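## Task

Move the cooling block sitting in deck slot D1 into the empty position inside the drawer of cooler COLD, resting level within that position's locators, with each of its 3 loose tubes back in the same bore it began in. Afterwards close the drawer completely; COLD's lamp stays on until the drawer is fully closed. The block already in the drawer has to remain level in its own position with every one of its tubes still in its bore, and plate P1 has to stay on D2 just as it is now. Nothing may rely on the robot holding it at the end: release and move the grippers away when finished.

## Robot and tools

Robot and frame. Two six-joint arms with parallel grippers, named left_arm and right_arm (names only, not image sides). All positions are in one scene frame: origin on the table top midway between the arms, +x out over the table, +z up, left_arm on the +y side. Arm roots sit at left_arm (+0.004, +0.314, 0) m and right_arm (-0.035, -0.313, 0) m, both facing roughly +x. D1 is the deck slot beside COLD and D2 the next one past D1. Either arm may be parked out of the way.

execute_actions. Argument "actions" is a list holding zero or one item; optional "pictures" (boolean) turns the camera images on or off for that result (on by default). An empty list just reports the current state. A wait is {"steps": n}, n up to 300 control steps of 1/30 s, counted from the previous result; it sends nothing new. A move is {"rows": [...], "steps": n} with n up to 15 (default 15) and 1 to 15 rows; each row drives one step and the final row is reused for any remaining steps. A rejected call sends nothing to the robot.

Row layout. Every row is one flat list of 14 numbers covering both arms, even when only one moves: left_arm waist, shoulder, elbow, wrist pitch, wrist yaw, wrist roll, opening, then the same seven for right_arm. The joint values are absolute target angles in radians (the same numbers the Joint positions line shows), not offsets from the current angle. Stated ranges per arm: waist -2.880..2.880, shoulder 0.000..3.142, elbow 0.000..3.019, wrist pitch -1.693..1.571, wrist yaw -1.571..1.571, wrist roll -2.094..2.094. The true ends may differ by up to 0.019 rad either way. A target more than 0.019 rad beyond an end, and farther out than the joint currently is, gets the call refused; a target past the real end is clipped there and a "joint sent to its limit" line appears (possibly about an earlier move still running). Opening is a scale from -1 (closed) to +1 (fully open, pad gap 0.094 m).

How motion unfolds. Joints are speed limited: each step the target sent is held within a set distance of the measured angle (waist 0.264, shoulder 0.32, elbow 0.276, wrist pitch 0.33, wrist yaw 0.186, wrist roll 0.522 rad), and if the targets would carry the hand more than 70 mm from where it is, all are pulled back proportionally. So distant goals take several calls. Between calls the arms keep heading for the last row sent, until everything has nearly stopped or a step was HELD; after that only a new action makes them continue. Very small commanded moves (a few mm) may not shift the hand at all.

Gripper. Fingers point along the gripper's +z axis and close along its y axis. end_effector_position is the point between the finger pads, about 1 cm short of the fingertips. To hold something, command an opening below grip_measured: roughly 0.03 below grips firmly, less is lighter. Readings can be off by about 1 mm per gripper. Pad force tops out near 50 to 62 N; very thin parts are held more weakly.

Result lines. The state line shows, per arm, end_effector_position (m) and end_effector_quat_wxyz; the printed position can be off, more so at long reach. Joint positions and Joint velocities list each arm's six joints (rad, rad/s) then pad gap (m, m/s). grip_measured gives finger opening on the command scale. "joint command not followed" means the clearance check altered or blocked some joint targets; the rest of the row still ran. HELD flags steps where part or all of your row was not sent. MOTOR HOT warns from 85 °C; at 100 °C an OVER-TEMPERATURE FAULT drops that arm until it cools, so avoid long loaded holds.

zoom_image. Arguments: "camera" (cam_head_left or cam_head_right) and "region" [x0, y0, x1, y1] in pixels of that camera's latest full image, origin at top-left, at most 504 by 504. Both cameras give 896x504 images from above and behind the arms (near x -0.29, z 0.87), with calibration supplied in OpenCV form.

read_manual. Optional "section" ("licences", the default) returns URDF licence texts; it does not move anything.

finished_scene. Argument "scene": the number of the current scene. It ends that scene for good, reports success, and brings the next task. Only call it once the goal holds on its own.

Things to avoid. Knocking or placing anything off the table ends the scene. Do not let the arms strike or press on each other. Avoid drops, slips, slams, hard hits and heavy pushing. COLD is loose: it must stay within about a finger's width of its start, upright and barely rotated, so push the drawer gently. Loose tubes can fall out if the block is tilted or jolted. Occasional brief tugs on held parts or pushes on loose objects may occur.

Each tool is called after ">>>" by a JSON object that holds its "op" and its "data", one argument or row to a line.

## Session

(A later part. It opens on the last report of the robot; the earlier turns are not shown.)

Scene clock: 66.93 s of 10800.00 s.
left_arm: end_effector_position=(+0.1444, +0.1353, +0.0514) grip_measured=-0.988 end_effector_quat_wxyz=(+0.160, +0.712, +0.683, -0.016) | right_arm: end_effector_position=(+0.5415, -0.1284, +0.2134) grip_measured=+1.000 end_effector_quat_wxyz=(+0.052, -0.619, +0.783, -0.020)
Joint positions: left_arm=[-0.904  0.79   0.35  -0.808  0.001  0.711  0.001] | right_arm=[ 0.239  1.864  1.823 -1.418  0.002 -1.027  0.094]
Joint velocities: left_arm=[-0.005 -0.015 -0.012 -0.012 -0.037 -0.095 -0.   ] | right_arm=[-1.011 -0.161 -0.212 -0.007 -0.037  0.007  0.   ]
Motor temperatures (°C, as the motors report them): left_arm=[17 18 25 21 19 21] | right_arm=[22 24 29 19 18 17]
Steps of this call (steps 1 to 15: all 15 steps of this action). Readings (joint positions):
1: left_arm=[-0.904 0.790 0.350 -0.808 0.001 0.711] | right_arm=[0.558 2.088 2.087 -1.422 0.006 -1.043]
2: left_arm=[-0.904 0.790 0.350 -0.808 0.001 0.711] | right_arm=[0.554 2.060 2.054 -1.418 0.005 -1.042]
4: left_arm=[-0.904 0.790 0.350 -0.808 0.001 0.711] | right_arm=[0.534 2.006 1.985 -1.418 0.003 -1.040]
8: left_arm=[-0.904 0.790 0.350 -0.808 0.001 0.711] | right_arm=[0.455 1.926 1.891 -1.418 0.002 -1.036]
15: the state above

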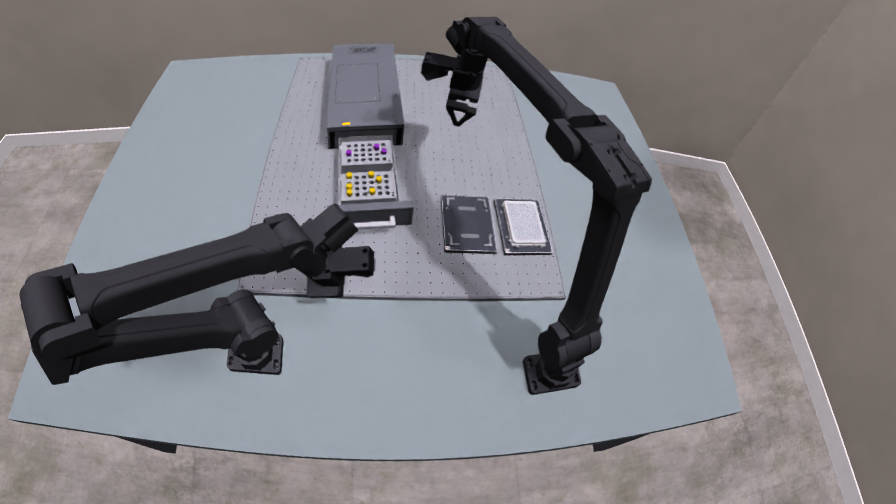

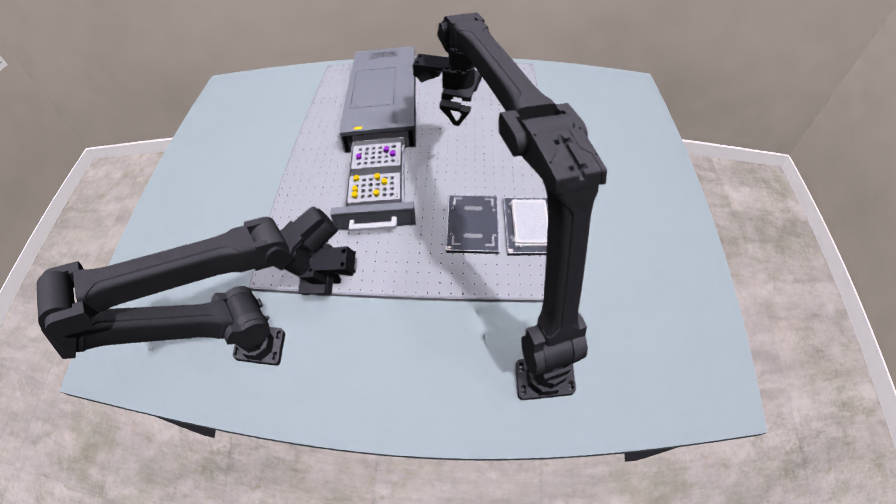

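>>> {"op": "execute_actions", "data": {
  "actions": [
    {"rows":[[-0.88,0.88,0.43,-0.8,0,0.7,-1,0.1,1.8,1.8,-1.4,0,-1,1],[-0.865,0.95,0.47,-0.8,0,0.7,-1,0.1,1.8,1.8,-1.4,0,-1,1],[-0.85,1.03,0.51,-0.8,0,0.7,-1,0.1,1.8,1.8,-1.4,0,-1,1],[-0.835,1.1,0.55,-0.79,0,0.7,-1,0.1,1.8,1.8,-1.4,0,-1,1],[-0.82,1.16,0.59,-0.79,0,0.7,-1,0.1,1.8,1.8,-1.4,0,-1,1],[-0.805,1.22,0.63,-0.78,0,0.72,-1,0.1,1.8,1.8,-1.4,0,-1,1],[-0.79,1.27,0.67,-0.78,0,0.72,-1,0.1,1.8,1.8,-1.4,0,-1,1],[-0.78,1.31,0.7,-0.77,0,0.73,-1,0.1,1.8,1.8,-1.4,0,-1,1],[-0.77,1.34,0.725,-0.77,0,0.73,-1,0.1,1.8,1.8,-1.4,0,-1,1],[-0.76,1.36,0.745,-0.77,0,0.74,-1,0.1,1.8,1.8,-1.4,0,-1,1]]}
  ],
  "pictures": false
}}

>>> {"op": "execute_actions", "data": {
  "actions": [
    {"rows":[[-0.75,1.375,0.755,-0.77,0,0.75,-1,0.1,1.8,1.8,-1.4,0,-1,1],[-0.74,1.386,0.765,-0.77,0,0.76,-1,0.1,1.8,1.8,-1.4,0,-1,1],[-0.73,1.397,0.775,-0.77,0,0.77,-1,0.1,1.8,1.8,-1.4,0,-1,1],[-0.72,1.408,0.785,-0.77,0,0.78,-1,0.1,1.8,1.8,-1.4,0,-1,1],[-0.71,1.419,0.796,-0.77,0,0.79,-1,0.1,1.8,1.8,-1.4,0,-1,1],[-0.7,1.43,0.808,-0.77,0,0.8,-1,0.1,1.8,1.8,-1.4,0,-1,1],[-0.688,1.442,0.822,-0.77,0,0.81,-1,0.1,1.8,1.8,-1.4,0,-1,1],[-0.676,1.454,0.836,-0.77,0,0.82,-1,0.1,1.8,1.8,-1.4,0,-1,1],[-0.664,1.467,0.85,-0.77,0,0.83,-1,0.1,1.8,1.8,-1.4,0,-1,1],[-0.652,1.479,0.864,-0.77,0,0.84,-1,0.1,1.8,1.8,-1.4,0,-1,1],[-0.64,1.491,0.878,-0.775,0,0.855,-1,0.1,1.8,1.8,-1.4,0,-1,1],[-0.628,1.504,0.892,-0.775,0,0.87,-1,0.1,1.8,1.8,-1.4,0,-1,1],[-0.617,1.516,0.906,-0.775,0,0.88,-1,0.1,1.8,1.8,-1.4,0,-1,1],[-0.606,1.529,0.92,-0.78,0,0.89,-1,0.1,1.8,1.8,-1.4,0,-1,1],[-0.595,1.543,0.935,-0.78,0,0.9,-1,0.1,1.8,1.8,-1.4,0,-1,1]]}
  ]
}}

>>> {"op": "execute_actions", "data": {
  "actions": [
    {"rows":[[-0.583,1.559,0.953,-0.785,0,0.91,-1,0.1,1.8,1.8,-1.4,0,-1,1],[-0.571,1.575,0.971,-0.79,0,0.92,-1,0.1,1.8,1.8,-1.4,0,-1,1],[-0.56,1.591,0.989,-0.79,0,0.93,-1,0.1,1.8,1.8,-1.4,0,-1,1],[-0.549,1.607,1.007,-0.795,0,0.94,-1,0.1,1.8,1.8,-1.4,0,-1,1],[-0.538,1.623,1.025,-0.795,0,0.95,-1,0.1,1.8,1.8,-1.4,0,-1,1],[-0.528,1.639,1.043,-0.8,0,0.96,-1,0.1,1.8,1.8,-1.4,0,-1,1],[-0.518,1.655,1.06,-0.8,0,0.97,-1,0.1,1.8,1.8,-1.4,0,-1,1],[-0.509,1.67,1.08,-0.806,0,0.98,-1,0.1,1.8,1.8,-1.4,0,-1,1],[-0.5,1.685,1.101,-0.812,0,0.99,-1,0.1,1.8,1.8,-1.4,0,-1,1],[-0.491,1.7,1.122,-0.818,0,1.0,-1,0.1,1.8,1.8,-1.4,0,-1,1],[-0.483,1.715,1.143,-0.824,0,1.01,-1,0.1,1.8,1.8,-1.4,0,-1,1],[-0.475,1.73,1.163,-0.83,0,1.02,-1,0.1,1.8,1.8,-1.4,0,-1,1],[-0.467,1.745,1.184,-0.835,0,1.025,-1,0.1,1.8,1.8,-1.4,0,-1,1],[-0.459,1.76,1.205,-0.84,0,1.03,-1,0.1,1.8,1.8,-1.4,0,-1,1],[-0.453,1.772,1.222,-0.845,0,1.04,-1,0.1,1.8,1.8,-1.4,0,-1,1]]}
  ],
  "pictures": false
}}

>>> {"op": "execute_actions", "data": {
  "actions": [
    {"rows":[[-0.448,1.782,1.236,-0.845,0,1.05,-1,0.1,1.8,1.8,-1.4,0,-1,1],[-0.444,1.791,1.248,-0.845,0,1.05,-1,0.1,1.8,1.8,-1.4,0,-1,1],[-0.44,1.799,1.259,-0.845,0,1.06,-1,0.1,1.8,1.8,-1.4,0,-1,1],[-0.436,1.806,1.269,-0.845,0,1.06,-1,0.1,1.8,1.8,-1.4,0,-1,1],[-0.432,1.813,1.279,-0.845,0,1.07,-1,0.1,1.8,1.8,-1.4,0,-1,1],[-0.428,1.82,1.289,-0.845,0,1.07,-1,0.1,1.8,1.8,-1.4,0,-1,1],[-0.424,1.827,1.299,-0.845,0,1.07,-1,0.1,1.8,1.8,-1.4,0,-1,1],[-0.42,1.834,1.309,-0.845,0,1.08,-1,0.1,1.8,1.8,-1.4,0,-1,1],[-0.416,1.841,1.319,-0.845,0,1.08,-1,0.1,1.8,1.8,-1.4,0,-1,1],[-0.412,1.848,1.329,-0.845,0,1.08,-1,0.1,1.8,1.8,-1.4,0,-1,1],[-0.408,1.855,1.339,-0.845,0,1.09,-1,0.1,1.8,1.8,-1.4,0,-1,1],[-0.404,1.863,1.35,-0.845,0,1.09,-1,0.1,1.8,1.8,-1.4,0,-1,1]]}
  ],
  "pictures": false
}}

>>> {"op": "execute_actions", "data": {
  "actions": [
    {"rows":[[-0.4,1.863,1.35,-0.79,0,1.09,-1,0.1,1.8,1.8,-1.4,0,-1,1]],"steps":12}
  ]
}}

Scene clock: 82.67 s of 10800.00 s.
left_arm: end_effector_position=(+0.2608, +0.0702, +0.0392) grip_measured=-0.988 end_effector_quat_wxyz=(+0.072, +0.673, +0.736, -0.001) | right_arm: end_effector_position=(+0.5526, -0.2137, +0.2271) grip_measured=+1.000 end_effector_quat_wxyz=(+0.060, -0.554, +0.830, -0.028)
Joint positions: left_arm=[-0.761  1.377  0.722 -0.771  0.     0.723  0.001] | right_arm=[ 0.096  1.822  1.797 -1.414  0.002 -1.009  0.094]
Joint velocities: left_arm=[-0.005 -0.034  0.002 -0.002  0.037  0.081 -0.   ] | right_arm=[-0.005 -0.015  0.002 -0.012  0.037  0.007  0.   ]
Motor temperatures (°C, as the motors report them): left_arm=[17 18 25 21 19 21] | right_arm=[22 23 27 19 18 17]
Steps of this call (steps 1 to 45: the robot went on to your last target; steps 46 to 110: nothing new was sent; then 11.57 s passed at rest; steps 111 to 125: all 15 steps of this action). Readings (joint positions):
111: left_arm=[-0.902 0.796 0.352 -0.808 0.001 0.711] | right_arm=[0.096 1.822 1.797 -1.414 0.002 -1.009]
112: left_arm=[-0.897 0.818 0.360 -0.808 0.001 0.711] | right_arm=[0.096 1.822 1.797 -1.414 0.002 -1.009]
114: left_arm=[-0.873 0.920 0.406 -0.808 0.001 0.711] | right_arm=[0.096 1.822 1.797 -1.414 0.002 -1.009]
118: left_arm=[-0.812 1.210 0.579 -0.800 0.001 0.713] | right_arm=[0.096 1.822 1.797 -1.414 0.002 -1.009]
125: the state above

Scene clock: 83.17 s of 10800.00 s.
left_arm: end_effector_position=(+0.3275, +0.0791, +0.0384) grip_measured=-0.989 end_effector_quat_wxyz=(+0.071, +0.668, +0.741, +0.005) | right_arm: end_effector_position=(+0.5526, -0.2137, +0.2271) grip_measured=+1.000 end_effector_quat_wxyz=(+0.060, -0.554, +0.830, -0.028)
Joint positions: left_arm=[-0.627  1.496  0.845 -0.778  0.005  0.842  0.001] | right_arm=[ 0.096  1.822  1.797 -1.414  0.002 -1.009  0.094]
Joint velocities: left_arm=[ 0.396  0.444  0.486 -0.007  0.022  0.286  0.001] | right_arm=[-0.015  0.005 -0.007 -0.002 -0.007 -0.081  0.   ]
Motor temperatures (°C, as the motors report them): left_arm=[17 18 25 21 19 21] | right_arm=[22 23 27 19 18 17]
Steps of this call (steps 1 to 15: all 15 steps of this action). Readings (joint positions):
1: left_arm=[-0.761 1.377 0.722 -0.771 0.000 0.726] | right_arm=[0.096 1.822 1.797 -1.414 0.002 -1.009]
2: left_arm=[-0.759 1.377 0.723 -0.771 0.000 0.730] | right_arm=[0.096 1.822 1.797 -1.414 0.002 -1.009]
4: left_arm=[-0.750 1.378 0.723 -0.771 0.000 0.742] | right_arm=[0.096 1.822 1.797 -1.414 0.002 -1.009]
8: left_arm=[-0.707 1.403 0.751 -0.775 0.008 0.771] | right_arm=[0.096 1.822 1.797 -1.414 0.002 -1.009]
15: the state above

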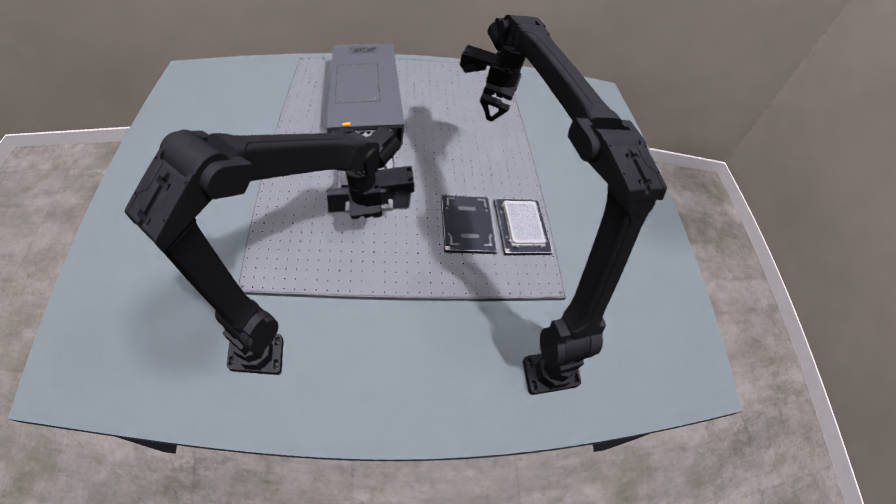

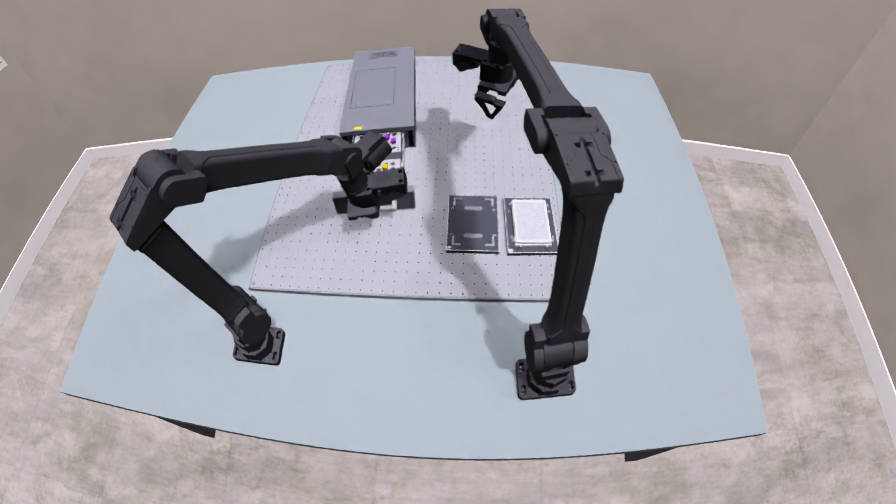

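Scene clock: 83.67 s of 10800.00 s.
left_arm: end_effector_position=(+0.4521, +0.0858, +0.0412) grip_measured=-0.989 end_effector_quat_wxyz=(+0.078, +0.666, +0.742, +0.020) | right_arm: end_effector_position=(+0.5526, -0.2137, +0.2271) grip_measured=+1.000 end_effector_quat_wxyz=(+0.060, -0.554, +0.830, -0.028)
Joint positions: left_arm=[-0.472  1.72   1.135 -0.825  0.002  0.993  0.001] | right_arm=[ 0.096  1.822  1.797 -1.414  0.002 -1.009  0.094]
Joint velocities: left_arm=[ 0.22   0.405  0.593 -0.154 -0.022  0.212 -0.   ] | right_arm=[-0.015 -0.005  0.002 -0.007 -0.081  0.037  0.   ]
Motor temperatures (°C, as the motors report them): left_arm=[17 18 25 21 19 21] | right_arm=[22 23 27 19 18 17]
Steps of this call (steps 1 to 15: all 15 steps of this action). Readings (joint positions):
1: left_arm=[-0.614 1.510 0.862 -0.778 0.005 0.853] | right_arm=[0.096 1.822 1.797 -1.414 0.002 -1.009]
2: left_arm=[-0.601 1.525 0.881 -0.779 0.004 0.863] | right_arm=[0.096 1.822 1.797 -1.414 0.002 -1.009]
4: left_arm=[-0.576 1.556 0.918 -0.782 0.004 0.884] | right_arm=[0.096 1.822 1.797 -1.414 0.002 -1.009]
8: left_arm=[-0.533 1.617 0.995 -0.789 0.002 0.926] | right_arm=[0.096 1.822 1.797 -1.414 0.002 -1.009]
15: the state above

Scene clock: 84.17 s of 10800.00 s.
left_arm: end_effector_position=(+0.5216, +0.0894, +0.0454) grip_measured=-0.989 end_effector_quat_wxyz=(+0.098, +0.670, +0.735, +0.033) | right_arm: end_effector_position=(+0.5526, -0.2137, +0.2271) grip_measured=+1.000 end_effector_quat_wxyz=(+0.060, -0.554, +0.830, -0.028)
Joint positions: left_arm=[-0.411  1.829  1.298 -0.832  0.002  1.07   0.001] | right_arm=[ 0.096  1.822  1.797 -1.414  0.002 -1.009  0.094]
Joint velocities: left_arm=[ 0.073  0.054  0.09  -0.002 -0.051  0.022  0.   ] | right_arm=[-0.015 -0.005 -0.002  0.012  0.022  0.007  0.   ]
Motor temperatures (°C, as the motors report them): left_arm=[17 18 26 21 19 21] | right_arm=[22 23 27 19 18 17]
Steps of this call (steps 1 to 15: all 15 steps of this action). Readings (joint positions):
1: left_arm=[-0.465 1.734 1.153 -0.829 0.002 1.002] | right_arm=[0.096 1.822 1.797 -1.414 0.002 -1.009]
2: left_arm=[-0.459 1.746 1.170 -0.830 0.002 1.009] | right_arm=[0.096 1.822 1.797 -1.414 0.002 -1.009]
4: left_arm=[-0.448 1.766 1.199 -0.830 0.002 1.023] | right_arm=[0.096 1.822 1.797 -1.414 0.002 -1.009]
8: left_arm=[-0.432 1.792 1.239 -0.831 0.002 1.045] | right_arm=[0.096 1.822 1.797 -1.414 0.002 -1.009]
15: the state above

Scene clock: 84.57 s of 10800.00 s.
left_arm: end_effector_position=(+0.5287, +0.0897, +0.0460) grip_measured=-0.989 end_effector_quat_wxyz=(+0.109, +0.670, +0.733, +0.038) | right_arm: end_effector_position=(+0.5526, -0.2137, +0.2271) grip_measured=+1.000 end_effector_quat_wxyz=(+0.060, -0.554, +0.830, -0.028)
Joint positions: left_arm=[-0.405  1.831  1.299 -0.807  0.002  1.078  0.001] | right_arm=[ 0.096  1.822  1.797 -1.414  0.002 -1.009  0.094]
Joint velocities: left_arm=[-0.005 -0.015  0.002 -0.002 -0.066  0.022  0.002] | right_arm=[-0.015 -0.005  0.002  0.007  0.022  0.081  0.   ]
Motor temperatures (°C, as the motors report them): left_arm=[17 18 26 21 19 21] | right_arm=[22 23 27 19 18 17]
Steps of this call (steps 1 to 12: all 12 steps of this action). Readings (joint positions):
1: left_arm=[-0.409 1.830 1.299 -0.826 0.002 1.072] | right_arm=[0.096 1.822 1.797 -1.414 0.002 -1.009]
2: left_arm=[-0.407 1.831 1.299 -0.818 0.002 1.073] | right_arm=[0.096 1.822 1.797 -1.414 0.002 -1.009]
4: left_arm=[-0.405 1.831 1.299 -0.810 0.002 1.075] | right_arm=[0.096 1.822 1.797 -1.414 0.002 -1.009]
8: left_arm=[-0.405 1.831 1.299 -0.807 0.002 1.077] | right_arm=[0.096 1.822 1.797 -1.414 0.002 -1.009]
12: the state above

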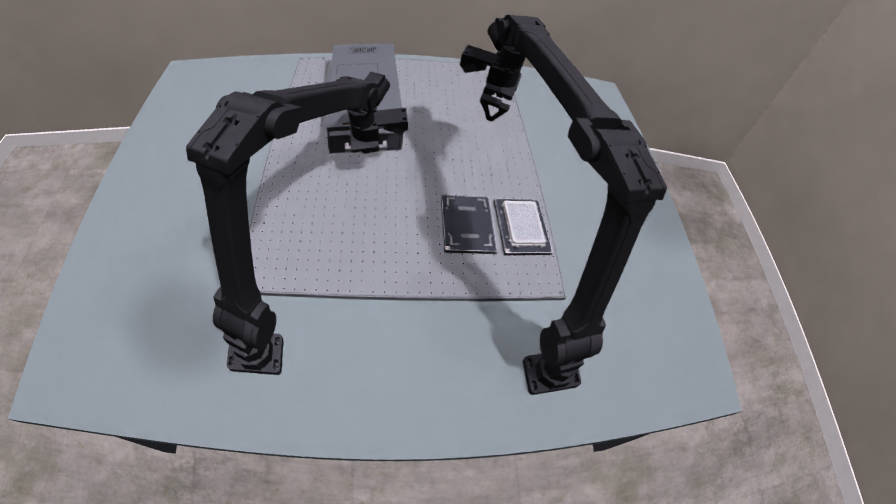

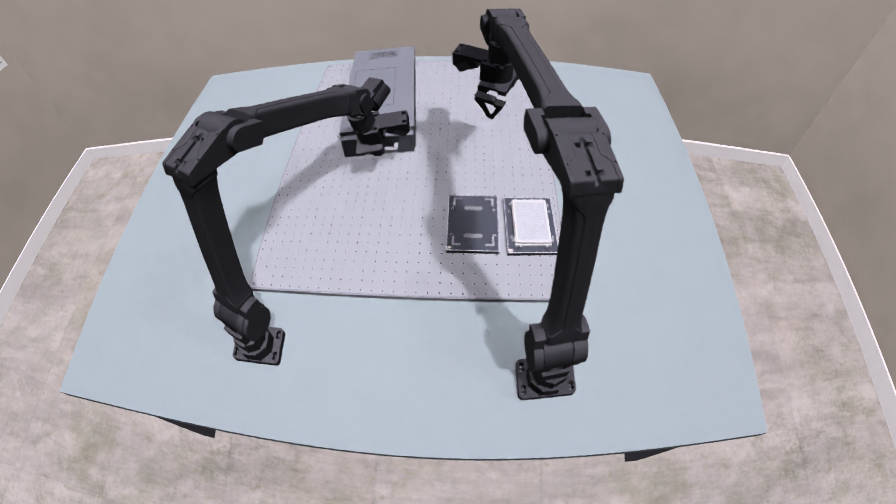

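>>> {"op": "execute_actions", "data": {
  "actions": [
    {"rows":[[-0.4,1.75,1.22,-0.86,0,1.09,-1,0.1,1.8,1.8,-1.4,0,-1,1],[-0.4,1.7,1.18,-0.86,0,1.09,-1,0.1,1.8,1.8,-1.4,0,-1,1],[-0.4,1.6,1.1,-0.86,0,1.09,-1,0.1,1.8,1.8,-1.4,0,-1,1],[-0.15,1.3,0.8,-0.86,0,1.09,-1,0.1,1.8,1.8,-1.4,0,-1,1]]}
  ]
}}

Scene clock: 86.07 s of 10800.00 s.
left_arm: end_effector_position=(+0.3784, +0.2687, +0.1037) grip_measured=-0.989 end_effector_quat_wxyz=(+0.111, +0.559, +0.819, +0.059) | right_arm: end_effector_position=(+0.5526, -0.2137, +0.2271) grip_measured=+1.000 end_effector_quat_wxyz=(+0.060, -0.554, +0.830, -0.028)
Joint positions: left_arm=[-0.123  1.269  0.807 -0.857 -0.003  1.078  0.001] | right_arm=[ 0.096  1.822  1.797 -1.414  0.002 -1.009  0.094]
Joint velocities: left_arm=[-0.015 -0.484 -0.012  0.002 -0.081 -0.037  0.001] | right_arm=[ 0.005  0.015 -0.012 -0.027 -0.051 -0.051  0.   ]
Motor temperatures (°C, as the motors report them): left_arm=[17 18 26 21 19 21] | right_arm=[22 23 27 19 18 17]
Steps of this call (steps 1 to 15: the robot went on to your last target; steps 16 to 30: nothing new was sent; steps 31 to 45: all 15 steps of this action). Readings (joint positions):
31: left_arm=[-0.405 1.826 1.291 -0.810 0.002 1.078] | right_arm=[0.096 1.822 1.797 -1.414 0.002 -1.009]
32: left_arm=[-0.405 1.810 1.268 -0.816 0.002 1.078] | right_arm=[0.096 1.822 1.797 -1.414 0.002 -1.009]
34: left_arm=[-0.399 1.747 1.181 -0.823 0.004 1.078] | right_arm=[0.096 1.822 1.797 -1.414 0.002 -1.009]
38: left_arm=[-0.310 1.587 1.013 -0.828 0.005 1.078] | right_arm=[0.096 1.822 1.797 -1.414 0.002 -1.009]
45: the state above

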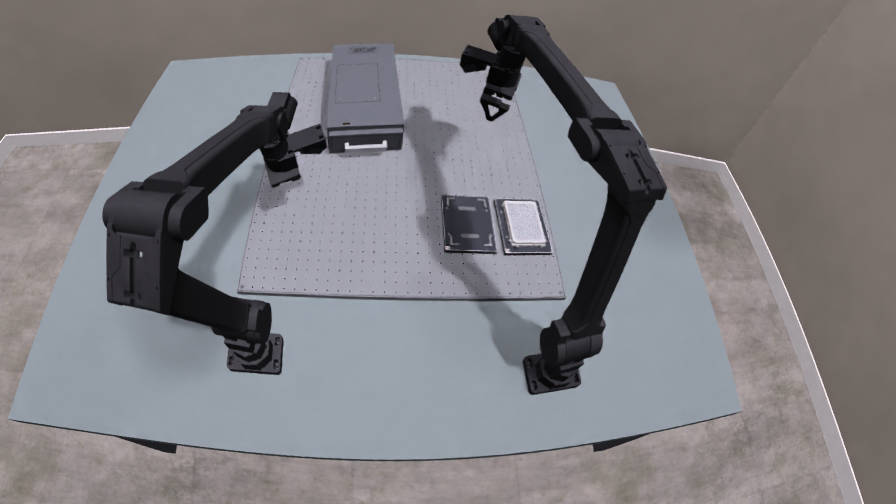

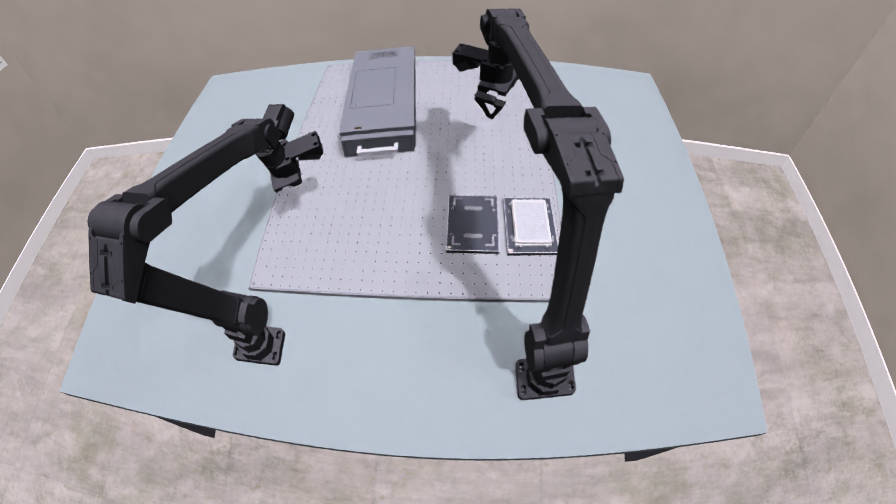

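>>> {"op": "finished_scene", "data": {
  "scene": 2
}}

The scene is finished: the task was done.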